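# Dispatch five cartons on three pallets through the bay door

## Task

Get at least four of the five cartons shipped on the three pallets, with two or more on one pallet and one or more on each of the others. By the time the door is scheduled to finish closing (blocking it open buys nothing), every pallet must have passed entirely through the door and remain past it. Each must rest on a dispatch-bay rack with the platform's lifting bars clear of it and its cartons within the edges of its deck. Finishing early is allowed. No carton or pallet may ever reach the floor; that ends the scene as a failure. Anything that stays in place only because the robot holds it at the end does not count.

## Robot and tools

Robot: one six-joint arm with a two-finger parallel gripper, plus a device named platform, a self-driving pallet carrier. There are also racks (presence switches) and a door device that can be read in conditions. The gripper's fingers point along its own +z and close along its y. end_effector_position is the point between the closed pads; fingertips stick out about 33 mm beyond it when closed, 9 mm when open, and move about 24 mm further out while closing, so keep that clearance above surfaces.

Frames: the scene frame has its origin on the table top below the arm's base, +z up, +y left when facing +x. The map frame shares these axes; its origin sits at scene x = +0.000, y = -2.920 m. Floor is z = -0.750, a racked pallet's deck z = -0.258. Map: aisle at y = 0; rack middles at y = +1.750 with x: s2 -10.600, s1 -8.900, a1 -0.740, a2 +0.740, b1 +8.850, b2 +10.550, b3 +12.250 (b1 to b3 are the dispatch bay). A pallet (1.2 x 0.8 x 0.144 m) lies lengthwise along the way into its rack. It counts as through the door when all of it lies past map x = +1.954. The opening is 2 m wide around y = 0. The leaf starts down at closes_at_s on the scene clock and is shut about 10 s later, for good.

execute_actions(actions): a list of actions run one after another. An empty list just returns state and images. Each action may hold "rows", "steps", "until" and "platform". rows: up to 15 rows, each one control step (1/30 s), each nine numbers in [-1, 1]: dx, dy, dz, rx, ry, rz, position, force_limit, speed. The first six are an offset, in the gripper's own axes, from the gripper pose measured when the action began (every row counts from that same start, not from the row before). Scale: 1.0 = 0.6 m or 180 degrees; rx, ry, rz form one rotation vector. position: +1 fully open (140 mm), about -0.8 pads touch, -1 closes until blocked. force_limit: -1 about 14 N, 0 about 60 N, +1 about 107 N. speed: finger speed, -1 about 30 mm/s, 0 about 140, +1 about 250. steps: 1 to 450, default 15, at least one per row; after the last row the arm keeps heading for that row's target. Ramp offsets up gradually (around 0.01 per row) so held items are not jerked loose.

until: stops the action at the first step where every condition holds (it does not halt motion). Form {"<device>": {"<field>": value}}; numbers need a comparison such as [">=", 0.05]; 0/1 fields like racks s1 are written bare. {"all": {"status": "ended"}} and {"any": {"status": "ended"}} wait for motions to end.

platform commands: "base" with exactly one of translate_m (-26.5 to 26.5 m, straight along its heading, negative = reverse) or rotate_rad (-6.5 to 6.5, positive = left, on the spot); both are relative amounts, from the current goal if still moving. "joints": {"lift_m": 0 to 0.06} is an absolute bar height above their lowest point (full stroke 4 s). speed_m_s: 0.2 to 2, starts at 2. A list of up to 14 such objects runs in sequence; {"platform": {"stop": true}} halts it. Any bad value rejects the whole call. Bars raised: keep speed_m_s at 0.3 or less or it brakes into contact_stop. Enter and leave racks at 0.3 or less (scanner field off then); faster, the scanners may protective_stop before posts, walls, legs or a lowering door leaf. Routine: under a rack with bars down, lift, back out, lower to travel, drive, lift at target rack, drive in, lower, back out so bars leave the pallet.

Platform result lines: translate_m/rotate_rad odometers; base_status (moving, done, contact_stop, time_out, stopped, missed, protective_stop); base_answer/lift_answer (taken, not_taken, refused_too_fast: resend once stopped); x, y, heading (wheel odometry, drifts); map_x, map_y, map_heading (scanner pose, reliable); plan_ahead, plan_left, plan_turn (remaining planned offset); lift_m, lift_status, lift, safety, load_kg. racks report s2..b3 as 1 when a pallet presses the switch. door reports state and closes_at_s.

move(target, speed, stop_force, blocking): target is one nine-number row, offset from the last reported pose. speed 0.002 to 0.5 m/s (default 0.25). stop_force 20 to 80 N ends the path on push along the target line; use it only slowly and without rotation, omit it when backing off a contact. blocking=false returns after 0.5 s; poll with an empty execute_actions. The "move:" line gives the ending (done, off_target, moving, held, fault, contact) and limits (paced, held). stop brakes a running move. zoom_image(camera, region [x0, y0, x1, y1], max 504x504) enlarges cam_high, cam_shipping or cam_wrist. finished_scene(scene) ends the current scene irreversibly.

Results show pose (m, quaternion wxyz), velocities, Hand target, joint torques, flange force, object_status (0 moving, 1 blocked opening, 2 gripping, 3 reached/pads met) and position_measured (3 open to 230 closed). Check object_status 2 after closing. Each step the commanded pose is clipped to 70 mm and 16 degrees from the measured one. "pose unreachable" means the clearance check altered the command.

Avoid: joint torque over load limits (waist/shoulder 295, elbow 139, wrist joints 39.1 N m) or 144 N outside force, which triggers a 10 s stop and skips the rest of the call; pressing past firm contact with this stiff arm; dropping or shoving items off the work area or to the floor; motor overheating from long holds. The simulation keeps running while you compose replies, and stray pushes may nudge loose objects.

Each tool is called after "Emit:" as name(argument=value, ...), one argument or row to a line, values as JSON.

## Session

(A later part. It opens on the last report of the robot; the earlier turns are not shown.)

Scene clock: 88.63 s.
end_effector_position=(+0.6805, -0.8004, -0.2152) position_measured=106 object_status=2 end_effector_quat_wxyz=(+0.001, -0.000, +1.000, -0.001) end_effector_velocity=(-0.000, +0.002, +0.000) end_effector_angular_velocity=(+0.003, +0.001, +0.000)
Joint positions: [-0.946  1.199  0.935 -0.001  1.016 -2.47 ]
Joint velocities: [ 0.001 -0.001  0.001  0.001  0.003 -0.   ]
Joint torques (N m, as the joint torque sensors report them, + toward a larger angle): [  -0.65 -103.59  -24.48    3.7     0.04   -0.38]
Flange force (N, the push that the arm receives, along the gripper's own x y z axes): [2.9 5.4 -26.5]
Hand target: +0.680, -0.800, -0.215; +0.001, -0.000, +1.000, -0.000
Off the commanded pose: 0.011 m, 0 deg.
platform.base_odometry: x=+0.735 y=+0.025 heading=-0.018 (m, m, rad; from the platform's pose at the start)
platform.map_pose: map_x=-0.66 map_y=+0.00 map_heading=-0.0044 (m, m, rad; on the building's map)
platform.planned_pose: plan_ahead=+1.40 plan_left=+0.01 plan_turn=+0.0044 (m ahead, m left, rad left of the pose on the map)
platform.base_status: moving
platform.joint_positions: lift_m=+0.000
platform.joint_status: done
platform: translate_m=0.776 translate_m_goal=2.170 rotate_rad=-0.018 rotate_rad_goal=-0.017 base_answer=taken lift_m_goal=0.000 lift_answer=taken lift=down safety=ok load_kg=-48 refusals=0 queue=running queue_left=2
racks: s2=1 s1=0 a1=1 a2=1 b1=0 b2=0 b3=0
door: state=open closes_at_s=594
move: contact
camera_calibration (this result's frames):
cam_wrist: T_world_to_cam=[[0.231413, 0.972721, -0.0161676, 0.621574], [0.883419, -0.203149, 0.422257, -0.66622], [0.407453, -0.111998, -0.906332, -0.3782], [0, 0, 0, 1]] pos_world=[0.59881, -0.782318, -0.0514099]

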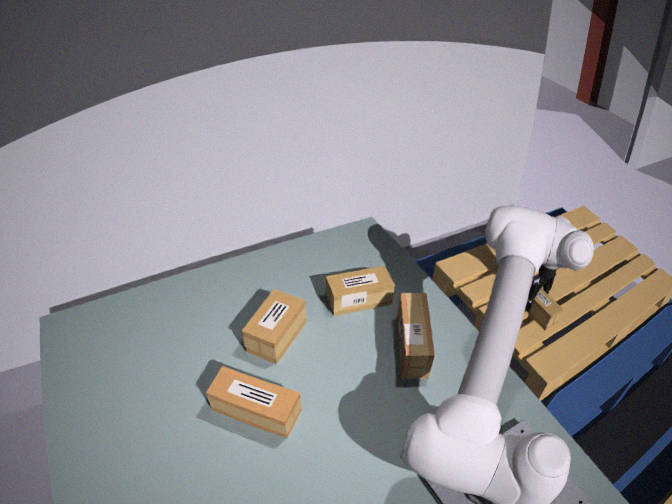

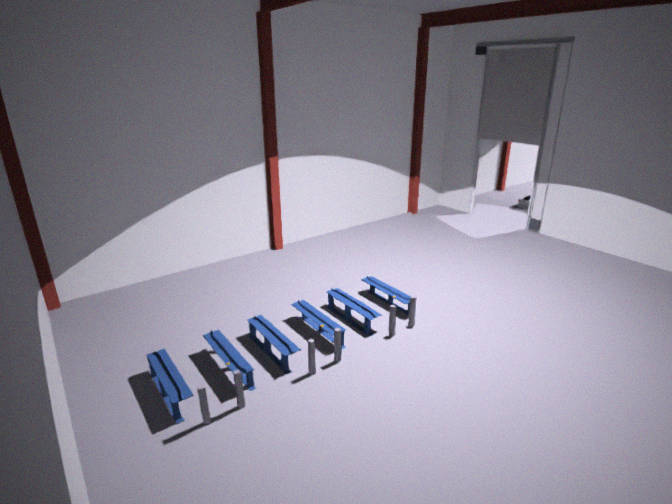

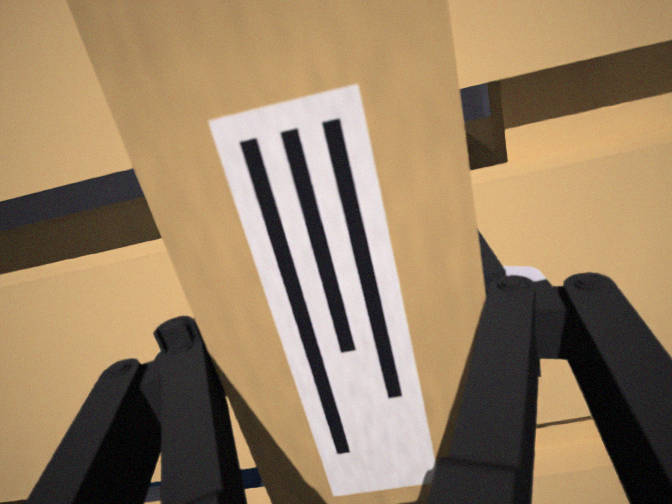

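Emit:
execute_actions(
  actions=[
    {"rows":[[0,0,-0.002,0,0,0,0.7,0,0.3]],"steps":12},
    {"rows":[[0,0,-0.005,0,0,0,0.7,0,0],[0,0,-0.015,0,0,0,0.7,0,0],[0,0,-0.03,0,0,0,0.7,0,0],[0,0,-0.05,0,0,0,0.7,0,0],[0,0,-0.075,0,0,0,0.7,0,0],[0,0,-0.1,0,0,0,0.7,0,0],[0,0,-0.13,0,0,0,0.7,0,0],[0,0,-0.16,0,0,0,0.7,0,0],[0,0,-0.19,0,0,0,0.7,0,0],[0,0,-0.22,0,0,0,0.7,0,0],[0,0.01,-0.25,0,0,0,0.7,0,0],[0,0.03,-0.28,0,0,0,0.7,0,0],[0,0.05,-0.31,0,0,0,0.7,0,0],[0,0.08,-0.34,0,0,0,0.7,0,0],[0,0.19,-0.44,0,0,0,0.7,0,0]],"steps":30},
  ],
)

Emit:
move(
  target=[0.057,1,-0.25,0,0,0.153,1,0,0],
  speed=0.5,
)

Scene clock: 98.03 s.
end_effector_position=(+0.6800, -0.6859, +0.0495) position_measured=41 object_status=3 end_effector_quat_wxyz=(+0.001, -0.000, +1.000, -0.000) end_effector_velocity=(-0.000, -0.000, -0.000) end_effector_angular_velocity=(-0.001, -0.000, -0.001)
Joint positions: [-0.872  0.829  1.158  0.     1.163 -2.397]
Joint velocities: [-0.    -0.     0.001 -0.001 -0.001  0.001]
Joint torques (N m, as the joint torque sensors report them, + toward a larger angle): [   0.72 -113.95  -39.52    4.02   -0.05   -0.14]
Flange force (N, the push that the arm receives, along the gripper's own x y z axes): [4.0 2.5 -1.1]
Flange force at the end of the 1st action (N, along the gripper's axes at the end of the call): [3.8 4.3 -2.2]
Hand target: +0.680, -0.686, +0.050; +0.001, -0.000, +1.000, -0.001
Off the commanded pose: 0.000 m, 0 deg.
platform.base_odometry: x=+2.152 y=+0.446 heading=+1.558 (m, m, rad; from the platform's pose at the start)
platform.map_pose: map_x=+0.74 map_y=+0.45 map_heading=+1.5752 (m, m, rad; on the building's map)
platform.planned_pose: plan_ahead=+1.30 plan_left=-0.01 plan_turn=-0.0044 (m ahead, m left, rad left of the pose on the map)
platform.base_status: moving
platform.joint_positions: lift_m=+0.000
platform.joint_status: done
platform: translate_m=2.634 translate_m_goal=3.930 rotate_rad=1.558 rotate_rad_goal=1.557 base_answer=taken lift_m_goal=0.000 lift_answer=taken lift=down safety=ok load_kg=-48 refusals=0 queue=running queue_left=0
racks: s2=1 s1=0 a1=1 a2=1 b1=0 b2=0 b3=0
door: state=open closes_at_s=594
camera_calibration (this result's frames):
cam_wrist: T_world_to_cam=[[0.231439, 0.972719, -0.0159553, 0.514626], [0.883413, -0.203265, 0.422213, -0.754401], [0.407451, -0.111812, -0.906356, -0.125059], [0, 0, 0, 1]] pos_world=[0.598299, -0.667913, 0.213381]

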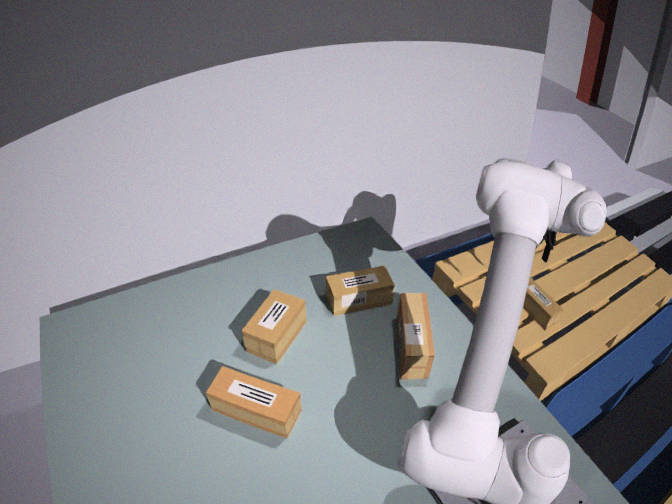

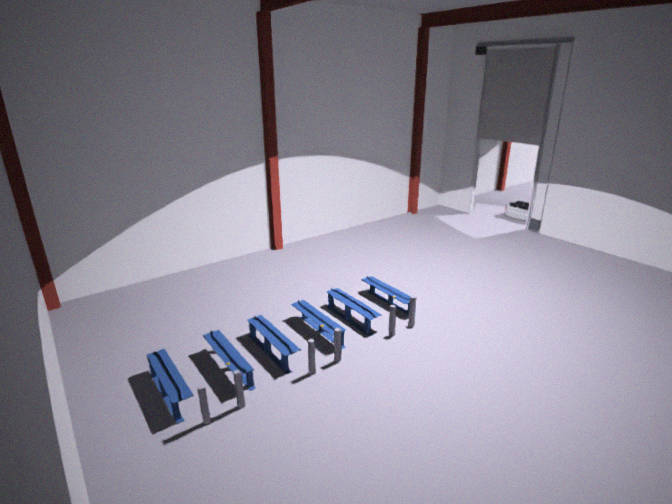

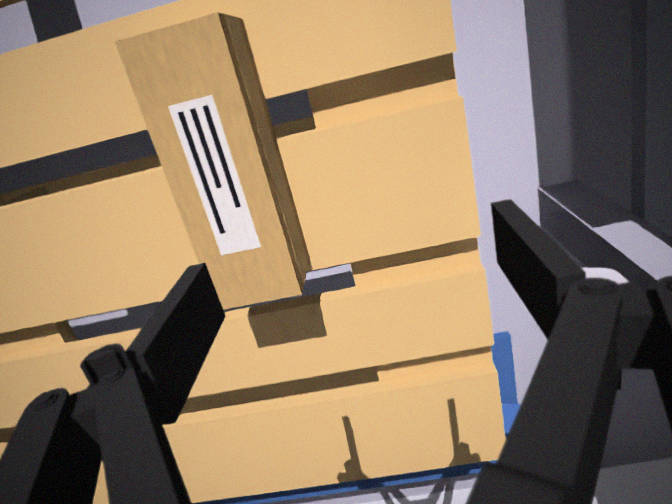

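Scene clock: 99.80 s.
end_effector_position=(+0.6451, -0.0861, +0.1987) position_measured=3 object_status=3 end_effector_quat_wxyz=(+0.001, +0.238, +0.971, -0.000) end_effector_velocity=(-0.000, +0.001, -0.001) end_effector_angular_velocity=(+0.000, +0.003, +0.002)
Joint positions: [-0.237  0.253  1.789  0.006  1.106 -1.284]
Joint velocities: [ 0.001  0.002 -0.    -0.     0.001 -0.   ]
Joint torques (N m, as the joint torque sensors report them, + toward a larger angle): [  2.26 -61.58 -38.43   4.13   0.05  -0.4 ]
Flange force (N, the push that the arm receives, along the gripper's own x y z axes): [2.2 -4.7 0.7]
Hand target: +0.645, -0.086, +0.199; +0.001, +0.238, +0.971, -0.000
Off the commanded pose: 0.000 m, 0 deg.
platform.base_odometry: x=+2.159 y=+0.976 heading=+1.556 (m, m, rad; from the platform's pose at the start)
platform.map_pose: map_x=+0.74 map_y=+0.98 map_heading=+1.5708 (m, m, rad; on the building's map)
platform.planned_pose: plan_ahead=+0.77 plan_left=+0.00 plan_turn=+0.0000 (m ahead, m left, rad left of the pose on the map)
platform.base_status: moving
platform.joint_positions: lift_m=+0.000
platform.joint_status: done
platform: translate_m=3.164 translate_m_goal=3.930 rotate_rad=1.556 rotate_rad_goal=1.556 base_answer=taken lift_m_goal=0.000 lift_answer=taken lift=down safety=ok load_kg=-48 refusals=0 queue=running queue_left=0
racks: s2=1 s1=0 a1=1 a2=1 b1=0 b2=0 b3=0
door: state=open closes_at_s=594
move: done
camera_calibration (this result's frames):
cam_wrist: T_world_to_cam=[[0.655041, 0.75545, -0.0147262, -0.350612], [0.688935, -0.589137, 0.422239, -0.57243], [0.310305, -0.286729, -0.906365, 0.13907], [0, 0, 0, 1]] pos_world=[0.580878, -0.0324946, 0.362588]

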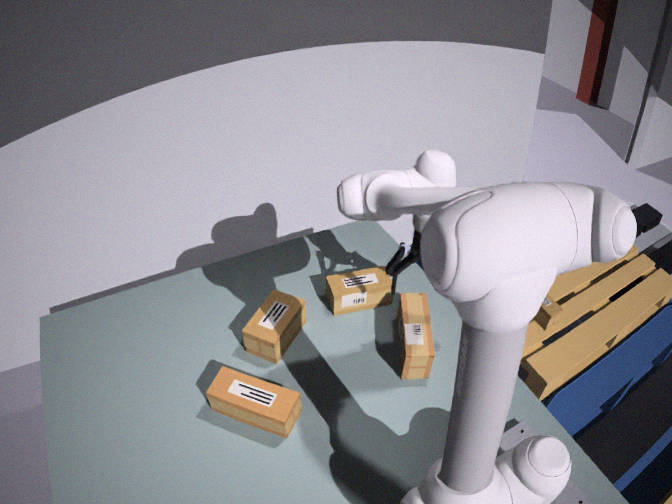

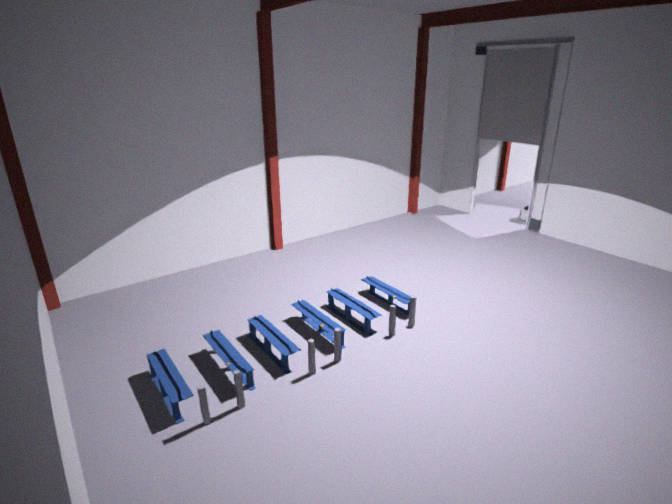

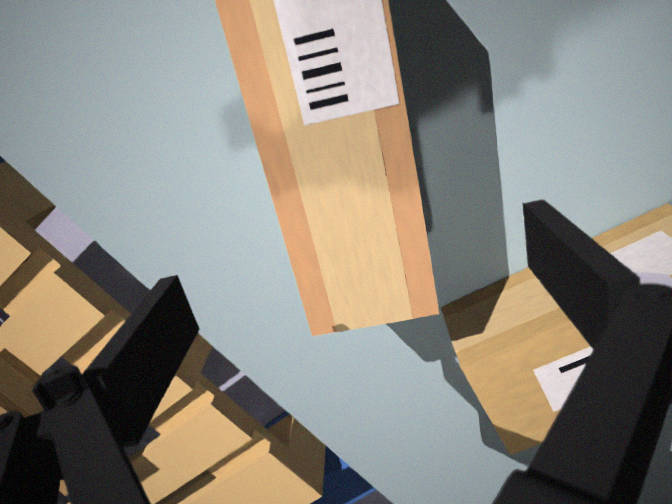

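Emit:
execute_actions(
  actions=[
    {"steps":90,"until":{"platform":{"base_status":"done"}}},
    {"platform":[{"joints":{"lift_m":0.06}},{"base":{"translate_m":-1.75}},{"speed_m_s":2,"joints":{"lift_m":0},"base":{"rotate_rad":-1.5708}},{"base":{"translate_m":8.11}},{"joints":{"lift_m":0.06},"base":{"rotate_rad":1.5708}},{"speed_m_s":0.3,"base":{"translate_m":1.75}},{"joints":{"lift_m":0}},{"base":{"translate_m":-1.75}},{"speed_m_s":2,"base":{"rotate_rad":-1.5708}},{"base":{"translate_m":-19.45}},{"base":{"rotate_rad":1.5708}},{"speed_m_s":0.3,"base":{"translate_m":1.75}},{"joints":{"lift_m":0.06}},{"base":{"translate_m":-1.75}}],"rows":[[0.005,0,0.005,0,0,0,0.7,0,0],[0.012,0,0.015,0,0,0,0.7,0,0],[0.022,0,0.03,0,0,0,0.7,0,0],[0.032,0,0.048,0,0,0,0.7,0,0],[0.042,0,0.068,0,0,0,0.7,0,0],[0.052,0,0.09,0,0,0,0.7,0,0],[0.058,0,0.112,0,0,0,0.7,0,0],[0.058,0,0.135,0,0,0,0.7,0,0],[0.058,0,0.158,0,0,0,0.7,0,0],[0.058,0,0.18,0,0,0,0.7,0,0],[0.058,0,0.2,0,0,0,0.7,0,0],[0.058,0,0.218,0,0,0,0.7,0,0],[0.058,0,0.232,0,0,0,0.7,0,0],[0.058,0,0.242,0,0,0,0.7,0,0],[0.058,0,0.247,0,0,0,0.7,0,0]],"steps":33},
    {"rows":[[0,0,0,0,0,0,-1,0.3,-0.3]],"steps":26},
  ],
)

Scene clock: 113.67 s.
end_effector_position=(+0.6144, -0.0701, +0.0505) position_measured=97 object_status=2 end_effector_quat_wxyz=(+0.001, +0.238, +0.971, -0.000) end_effector_velocity=(+0.000, +0.001, +0.001) end_effector_angular_velocity=(+0.001, -0.001, -0.001)
Joint positions: [-0.219  0.351  1.976  0.008  0.821 -1.269]
Joint velocities: [ 0.001 -0.001  0.     0.002  0.     0.001]
Joint torques (N m, as the joint torque sensors report them, + toward a larger angle): [  2.14 -41.31 -21.95   3.24  -2.83  -0.7 ]
Flange force (N, the push that the arm receives, along the gripper's own x y z axes): [11.0 -7.3 -40.0]
Flange force at the end of the 1st action (N, along the gripper's axes at the end of the call): [2.3 -3.7 -0.3]
Flange force at the end of the 2nd action (N, along the gripper's axes at the end of the call): [2.0 -3.9 -0.9]
Hand target: +0.614, -0.070, +0.051; +0.001, +0.238, +0.971, -0.000
Off the commanded pose: 0.000 m, 0 deg.
platform.base_odometry: x=+2.170 y=+1.753 heading=+1.556 (m, m, rad; from the platform's pose at the start)
platform.map_pose: map_x=+0.75 map_y=+1.75 map_heading=+1.5708 (m, m, rad; on the building's map)
platform.planned_pose: plan_ahead=+0.00 plan_left=+0.01 plan_turn=+0.0000 (m ahead, m left, rad left of the pose on the map)
platform.base_status: done
platform.joint_positions: lift_m=+0.029
platform.joint_status: moving
platform: translate_m=3.930 translate_m_goal=3.930 rotate_rad=1.556 rotate_rad_goal=1.556 base_answer=taken lift_m_goal=0.060 lift_answer=taken lift=between safety=ok load_kg=3 refusals=0 queue=running queue_left=13
racks: s2=1 s1=0 a1=1 a2=1 b1=0 b2=0 b3=0
door: state=open closes_at_s=594
camera_calibration (this result's frames):
cam_wrist: T_world_to_cam=[[0.65515, 0.755354, -0.0147979, -0.344896], [0.688904, -0.589245, 0.42214, -0.479259], [0.310145, -0.286759, -0.90641, 0.0189201], [0, 0, 0, 1]] pos_world=[0.550254, -0.0164569, 0.21436]

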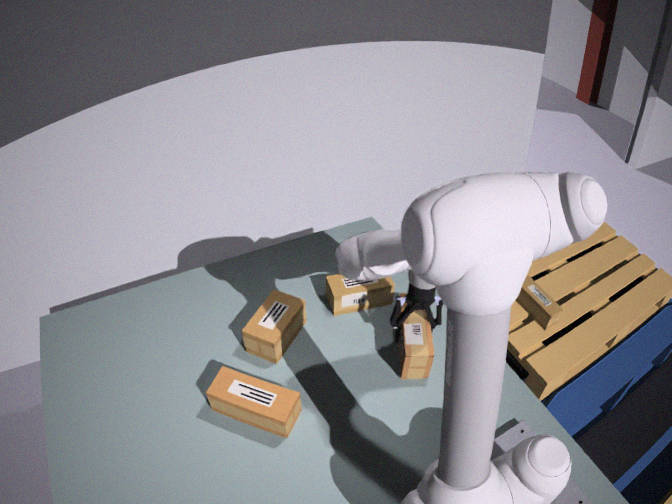

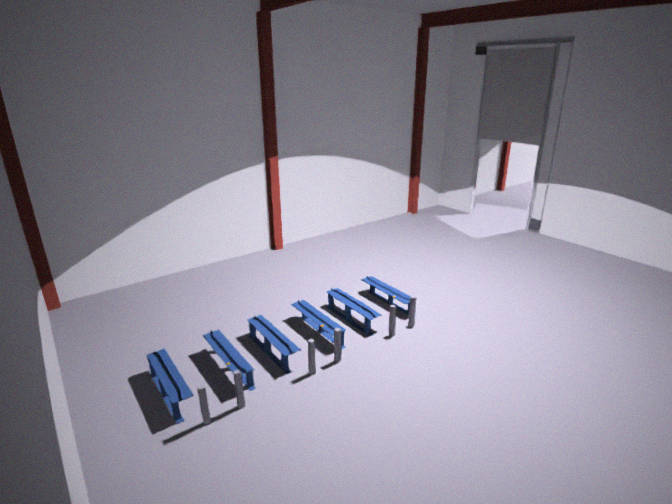

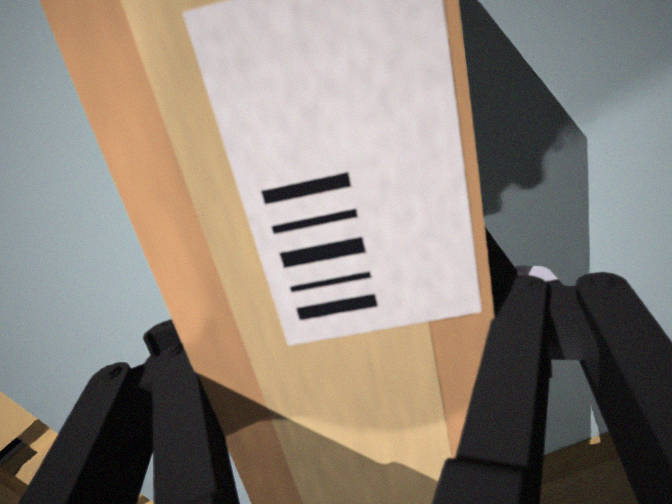

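Emit:
move(
  target=[0,0,-0.25,0,0,0,-1,0.3,-0.3],
  speed=0.3,
)

Emit:
move(
  target=[0.184,-0.96,0,0,0,-0.153,-1,0.3,-0.3],
  speed=0.4,
)

Emit:
move(
  target=[1,-0.367,0.133,0,0,0,-1,0.3,-0.3],
  speed=0.4,
)

Scene clock: 126.60 s.
end_effector_position=(+0.6142, -0.0700, +0.2004) position_measured=110 object_status=2 end_effector_quat_wxyz=(+0.001, +0.238, +0.971, -0.000) end_effector_velocity=(+0.000, -0.002, +0.001) end_effector_angular_velocity=(+0.000, -0.002, -0.002)
Joint positions: [-0.22   0.203  1.849  0.006  1.096 -1.268]
Joint velocities: [-0.003 -0.001 -0.001  0.    -0.    -0.001]
Joint torques (N m, as the joint torque sensors report them, + toward a larger angle): [  0.65 -60.23 -40.73   3.9   -0.13  -0.32]
Flange force (N, the push that the arm receives, along the gripper's own x y z axes): [1.6 -2.7 5.6]
Hand target: +0.614, -0.070, +0.200; +0.001, +0.238, +0.971, -0.000
Off the commanded pose: 0.000 m, 0 deg.
platform.base_odometry: x=+2.142 y=+0.003 heading=-0.015 (m, m, rad; from the platform's pose at the start)
platform.map_pose: map_x=+0.74 map_y=-0.01 map_heading=+0.0044 (m, m, rad; on the building's map)
platform.planned_pose: plan_ahead=+8.11 plan_left=-0.03 plan_turn=-0.0044 (m ahead, m left, rad left of the pose on the map)
platform.base_status: moving
platform.joint_positions: lift_m=+0.000
platform.joint_status: done
platform: translate_m=2.183 translate_m_goal=10.290 rotate_rad=-0.013 rotate_rad_goal=-0.011 base_answer=taken lift_m_goal=0.000 lift_answer=taken lift=down safety=ok load_kg=-48 refusals=0 queue=running queue_left=10
racks: s2=1 s1=0 a1=1 a2=0 b1=0 b2=0 b3=0
door: state=open closes_at_s=594
move: done
camera_calibration (this result's frames):
cam_wrist: T_world_to_cam=[[0.655097, 0.755401, -0.0147489, -0.342588], [0.688891, -0.589174, 0.422259, -0.542367], [0.310285, -0.286781, -0.906355, 0.154818], [0, 0, 0, 1]] pos_world=[0.550023, -0.0163582, 0.364286]

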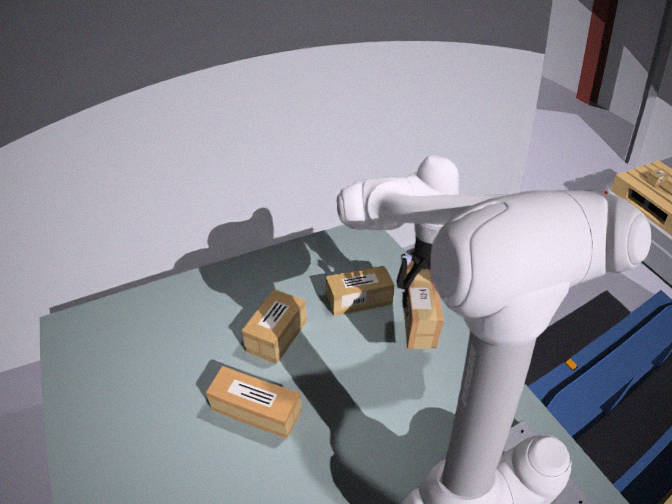

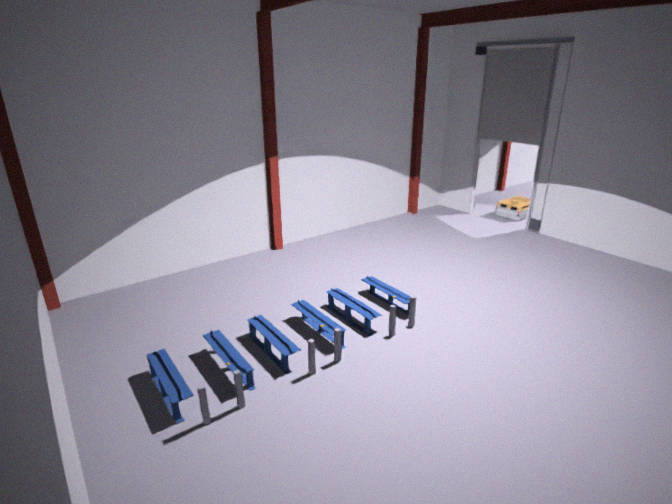

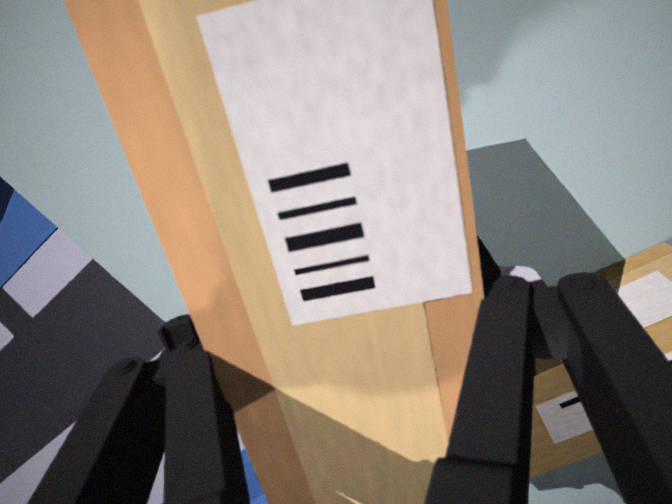

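Scene clock: 128.53 s.
end_effector_position=(+0.2505, -0.5290, +0.2003) position_measured=110 object_status=2 end_effector_quat_wxyz=(+0.001, -0.000, +1.000, -0.001) end_effector_velocity=(+0.000, +0.000, +0.000) end_effector_angular_velocity=(-0.000, -0.001, +0.000)
Joint positions: [-1.231  0.156  1.908 -0.003  1.085 -2.754]
Joint velocities: [ 0.    -0.    -0.     0.001  0.    -0.   ]
Joint torques (N m, as the joint torque sensors report them, + toward a larger angle): [  2.55 -53.14 -39.9    3.98   0.03  -0.42]
Flange force (N, the push that the arm receives, along the gripper's own x y z axes): [5.0 1.7 4.5]
Hand target: +0.251, -0.529, +0.200; +0.001, -0.000, +1.000, -0.001
Off the commanded pose: 0.001 m, 0 deg.
platform.base_odometry: x=+2.893 y=-0.006 heading=-0.014 (m, m, rad; from the platform's pose at the start)
platform.map_pose: map_x=+1.52 map_y=+0.00 map_heading=+0.0044 (m, m, rad; on the building's map)
platform.planned_pose: plan_ahead=+7.33 plan_left=-0.03 plan_turn=-0.0044 (m ahead, m left, rad left of the pose on the map)
platform.base_status: moving
platform.joint_positions: lift_m=+0.000
platform.joint_status: done
platform: translate_m=2.957 translate_m_goal=10.290 rotate_rad=-0.014 rotate_rad_goal=-0.013 base_answer=taken lift_m_goal=0.000 lift_answer=taken lift=down safety=ok load_kg=-48 refusals=0 queue=running queue_left=10
racks: s2=1 s1=0 a1=1 a2=0 b1=0 b2=0 b3=0
door: state=open closes_at_s=594
move: done
camera_calibration (this result's frames):
cam_wrist: T_world_to_cam=[[0.231539, 0.972691, -0.0161955, 0.463811], [0.883356, -0.203242, 0.422346, -0.406828], [0.40752, -0.112096, -0.90629, 0.203952], [0, 0, 0, 1]] pos_world=[0.168869, -0.510967, 0.364173]

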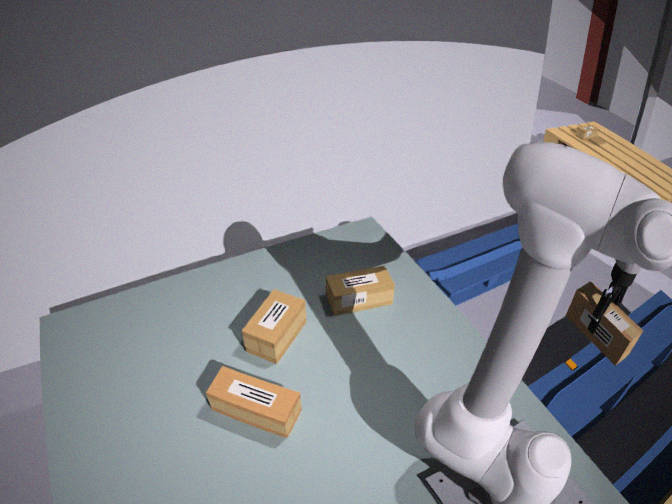

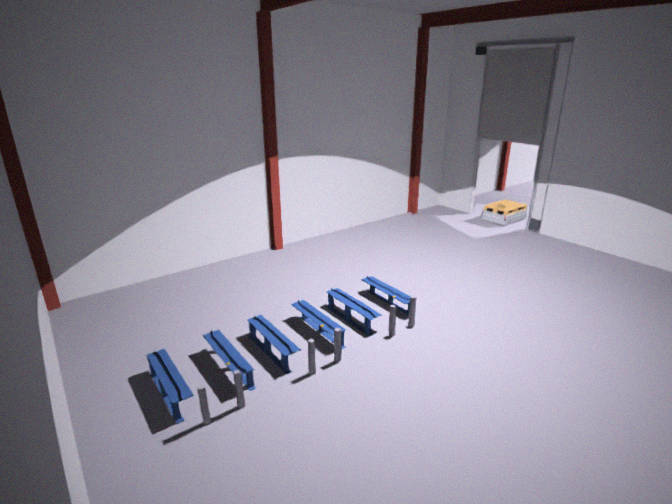

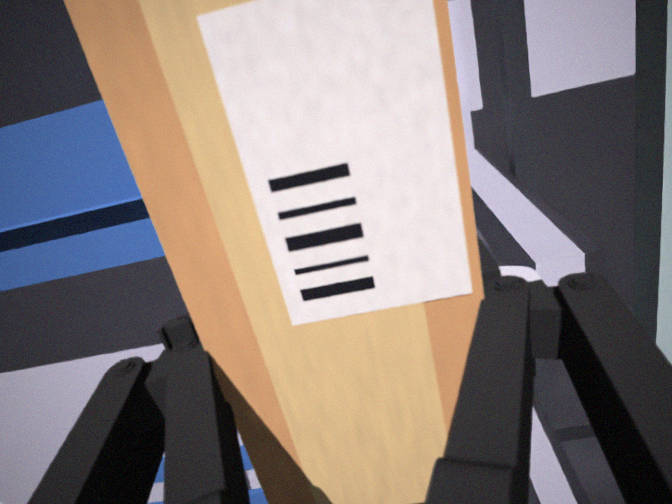

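Scene clock: 130.60 s.
end_effector_position=(-0.3487, -0.7495, +0.1204) position_measured=110 object_status=2 end_effector_quat_wxyz=(+0.001, -0.000, +1.000, -0.001) end_effector_velocity=(+0.000, -0.001, -0.000) end_effector_angular_velocity=(-0.001, -0.002, -0.000)
Joint positions: [-2.09   0.561  1.483 -0.009  1.1   -3.611]
Joint velocities: [ 0.     0.001 -0.001  0.002  0.    -0.001]
Joint torques (N m, as the joint torque sensors report them, + toward a larger angle): [  1.81 -94.5  -39.9    4.     0.04  -0.3 ]
Flange force (N, the push that the arm receives, along the gripper's own x y z axes): [-0.6 2.6 4.7]
Hand target: -0.349, -0.750, +0.120; +0.001, -0.000, +1.000, -0.001
Off the commanded pose: 0.001 m, 0 deg.
platform.base_odometry: x=+5.225 y=-0.034 heading=-0.006 (m, m, rad; from the platform's pose at the start)
platform.map_pose: map_x=+3.88 map_y=-0.02 map_heading=+0.0175 (m, m, rad; on the building's map)
platform.planned_pose: plan_ahead=+4.97 plan_left=-0.07 plan_turn=-0.0175 (m ahead, m left, rad left of the pose on the map)
platform.base_status: moving
platform.joint_positions: lift_m=+0.000
platform.joint_status: done
platform: translate_m=5.315 translate_m_goal=10.290 rotate_rad=-0.006 rotate_rad_goal=-0.005 base_answer=taken lift_m_goal=0.000 lift_answer=taken lift=down safety=ok load_kg=-48 refusals=0 queue=running queue_left=10
racks: s2=1 s1=0 a1=1 a2=0 b1=0 b2=0 b3=0
door: state=open closes_at_s=594
move: done
camera_calibration (this result's frames):
cam_wrist: T_world_to_cam=[[0.231528, 0.972688, -0.0164983, 0.815736], [0.883536, -0.203149, 0.422013, 0.111698], [0.407136, -0.112285, -0.906439, 0.350725], [0, 0, 0, 1]] pos_world=[-0.430348, -0.731385, 0.284231]

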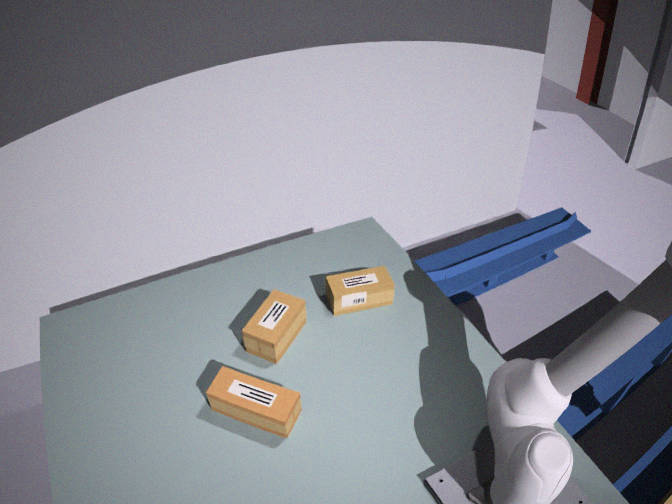

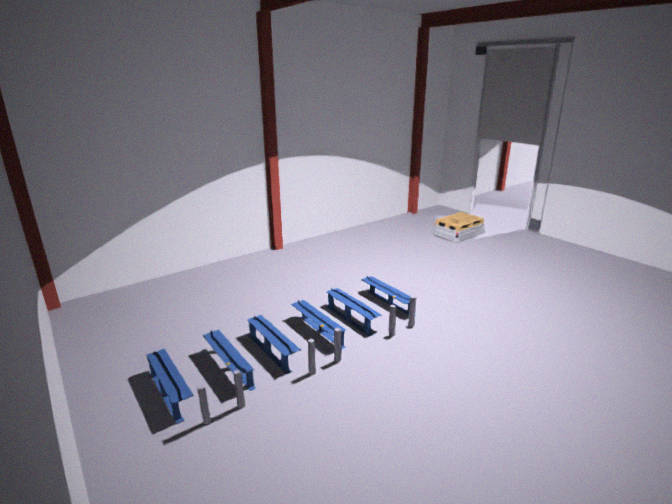

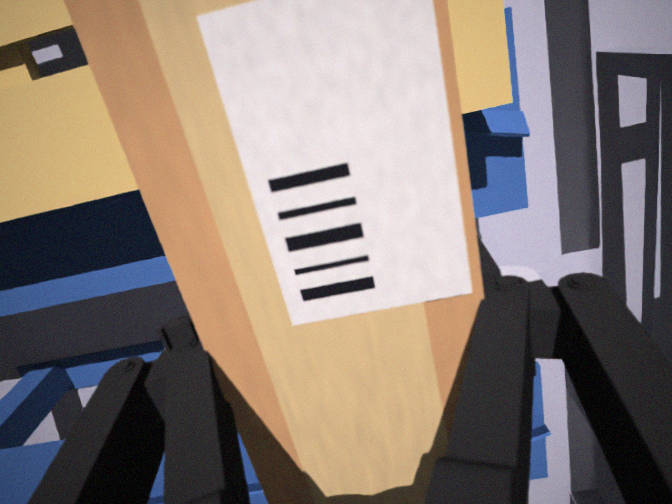

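Emit:
move(
  target=[0.419,-0.284,0.484,0,0,0,-1,0.3,-0.3],
  speed=0.3,
)

Emit:
move(
  target=[0,0,0.075,0,0,0,-1,0.3,-0.3],
  speed=0.012,
  stop_force=20,
)

Scene clock: 135.47 s.
end_effector_position=(-0.6000, -0.9206, -0.1697) position_measured=110 object_status=2 end_effector_quat_wxyz=(+0.001, -0.000, +1.000, -0.001) end_effector_velocity=(+0.000, -0.001, +0.001) end_effector_angular_velocity=(-0.000, -0.000, +0.000)
Joint positions: [-2.226  1.236  0.744 -0.009  1.163 -3.747]
Joint velocities: [ 0.    -0.    -0.001  0.     0.001  0.   ]
Joint torques (N m, as the joint torque sensors report them, + toward a larger angle): [   2.84 -138.97  -40.36    4.12    0.16   -0.11]
Flange force (N, the push that the arm receives, along the gripper's own x y z axes): [-1.4 4.1 2.4]
Hand target: -0.600, -0.921, -0.170; +0.001, -0.000, +1.000, -0.001
Off the commanded pose: 0.001 m, 0 deg.
platform.base_odometry: x=+10.218 y=-0.121 heading=-0.016 (m, m, rad; from the platform's pose at the start)
platform.map_pose: map_x=+8.83 map_y=+0.00 map_heading=+0.0000 (m, m, rad; on the building's map)
platform.planned_pose: plan_ahead=+0.02 plan_left=+0.00 plan_turn=+0.0000 (m ahead, m left, rad left of the pose on the map)
platform.base_status: moving
platform.joint_positions: lift_m=+0.000
platform.joint_status: done
platform: translate_m=10.264 translate_m_goal=10.290 rotate_rad=-0.016 rotate_rad_goal=-0.015 base_answer=taken lift_m_goal=0.000 lift_answer=taken lift=down safety=ok load_kg=-48 refusals=0 queue=running queue_left=10
racks: s2=1 s1=0 a1=1 a2=0 b1=0 b2=0 b3=0
door: state=open closes_at_s=594
move: done
camera_calibration (this result's frames):
cam_wrist: T_world_to_cam=[[0.23159, 0.972672, -0.0166033, 1.03555], [0.883556, -0.203169, 0.421962, 0.421376], [0.407057, -0.112392, -0.906462, 0.170729], [0, 0, 0, 1]] pos_world=[-0.681629, -0.902451, -0.00585174]

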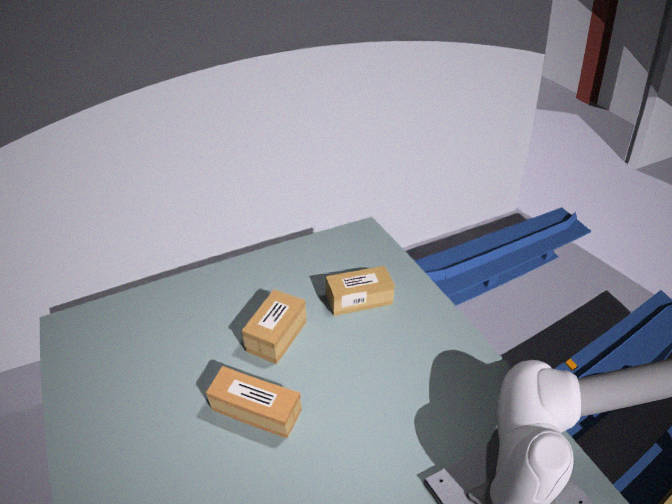

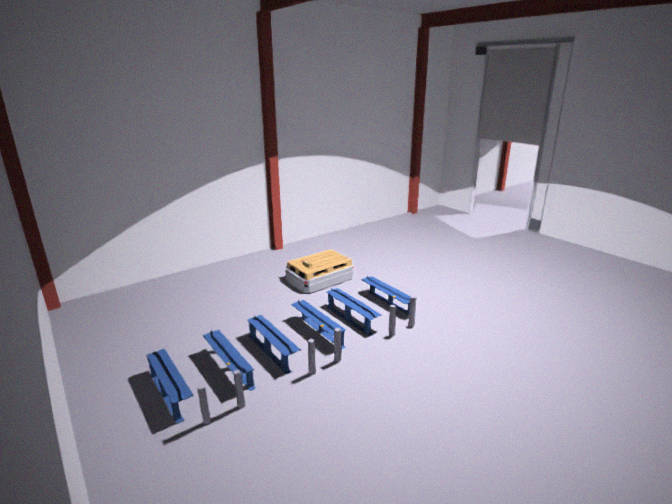

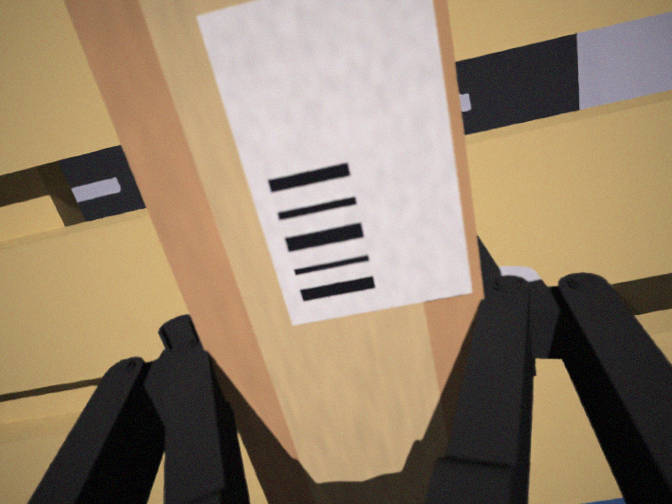

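Scene clock: 138.00 s.
end_effector_position=(-0.6001, -0.9208, -0.1960) position_measured=110 object_status=2 end_effector_quat_wxyz=(+0.000, -0.000, +1.000, -0.001) end_effector_velocity=(-0.001, +0.002, -0.000) end_effector_angular_velocity=(+0.003, -0.001, -0.002)
Joint positions: [-2.226  1.262  0.74  -0.009  1.14  -3.747]
Joint velocities: [-0.002 -0.     0.001 -0.001  0.002  0.   ]
Joint torques (N m, as the joint torque sensors report them, + toward a larger angle): [   1.34 -106.65  -26.56    4.16   -0.68   -0.56]
Flange force (N, the push that the arm receives, along the gripper's own x y z axes): [-5.0 8.0 -27.3]
Hand target: -0.600, -0.921, -0.196; +0.000, -0.000, +1.000, -0.001
Off the commanded pose: 0.019 m, 0 deg.
platform.base_odometry: x=+10.240 y=-0.121 heading=+0.702 (m, m, rad; from the platform's pose at the start)
platform.map_pose: map_x=+8.85 map_y=+0.00 map_heading=+0.7330 (m, m, rad; on the building's map)
platform.planned_pose: plan_ahead=+0.00 plan_left=+0.00 plan_turn=+0.8378 (m ahead, m left, rad left of the pose on the map)
platform.base_status: moving
platform.joint_positions: lift_m=+0.025
platform.joint_status: moving
platform: translate_m=10.281 translate_m_goal=10.281 rotate_rad=0.719 rotate_rad_goal=1.555 base_answer=taken lift_m_goal=0.060 lift_answer=taken lift=between safety=ok load_kg=22 refusals=0 queue=running queue_left=9
racks: s2=1 s1=0 a1=1 a2=0 b1=0 b2=0 b3=0
door: state=open closes_at_s=594
move: contact
camera_calibration (this result's frames):
cam_wrist: T_world_to_cam=[[0.231552, 0.972674, -0.0169787, 1.03523], [0.883675, -0.203002, 0.421792, 0.432718], [0.40682, -0.11267, -0.906533, 0.146474], [0, 0, 0, 1]] pos_world=[-0.68168, -0.902595, -0.0321566]

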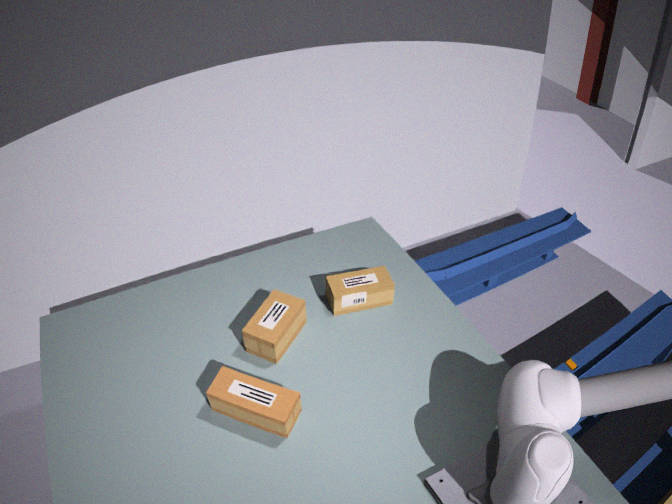

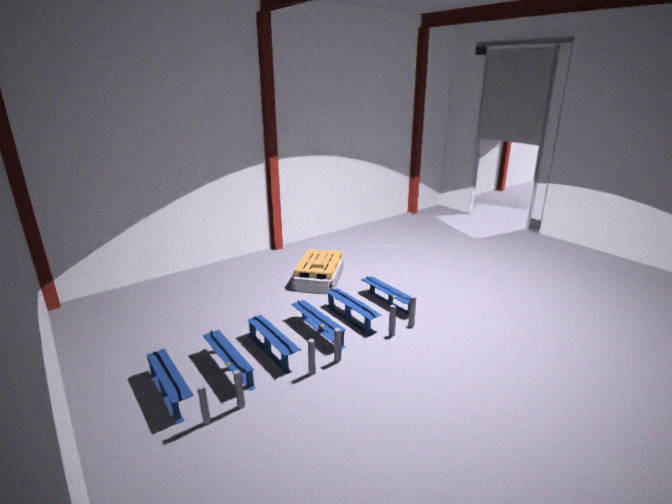

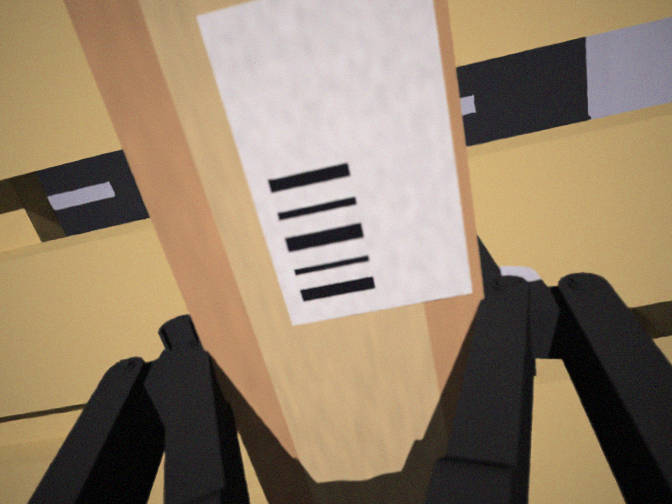

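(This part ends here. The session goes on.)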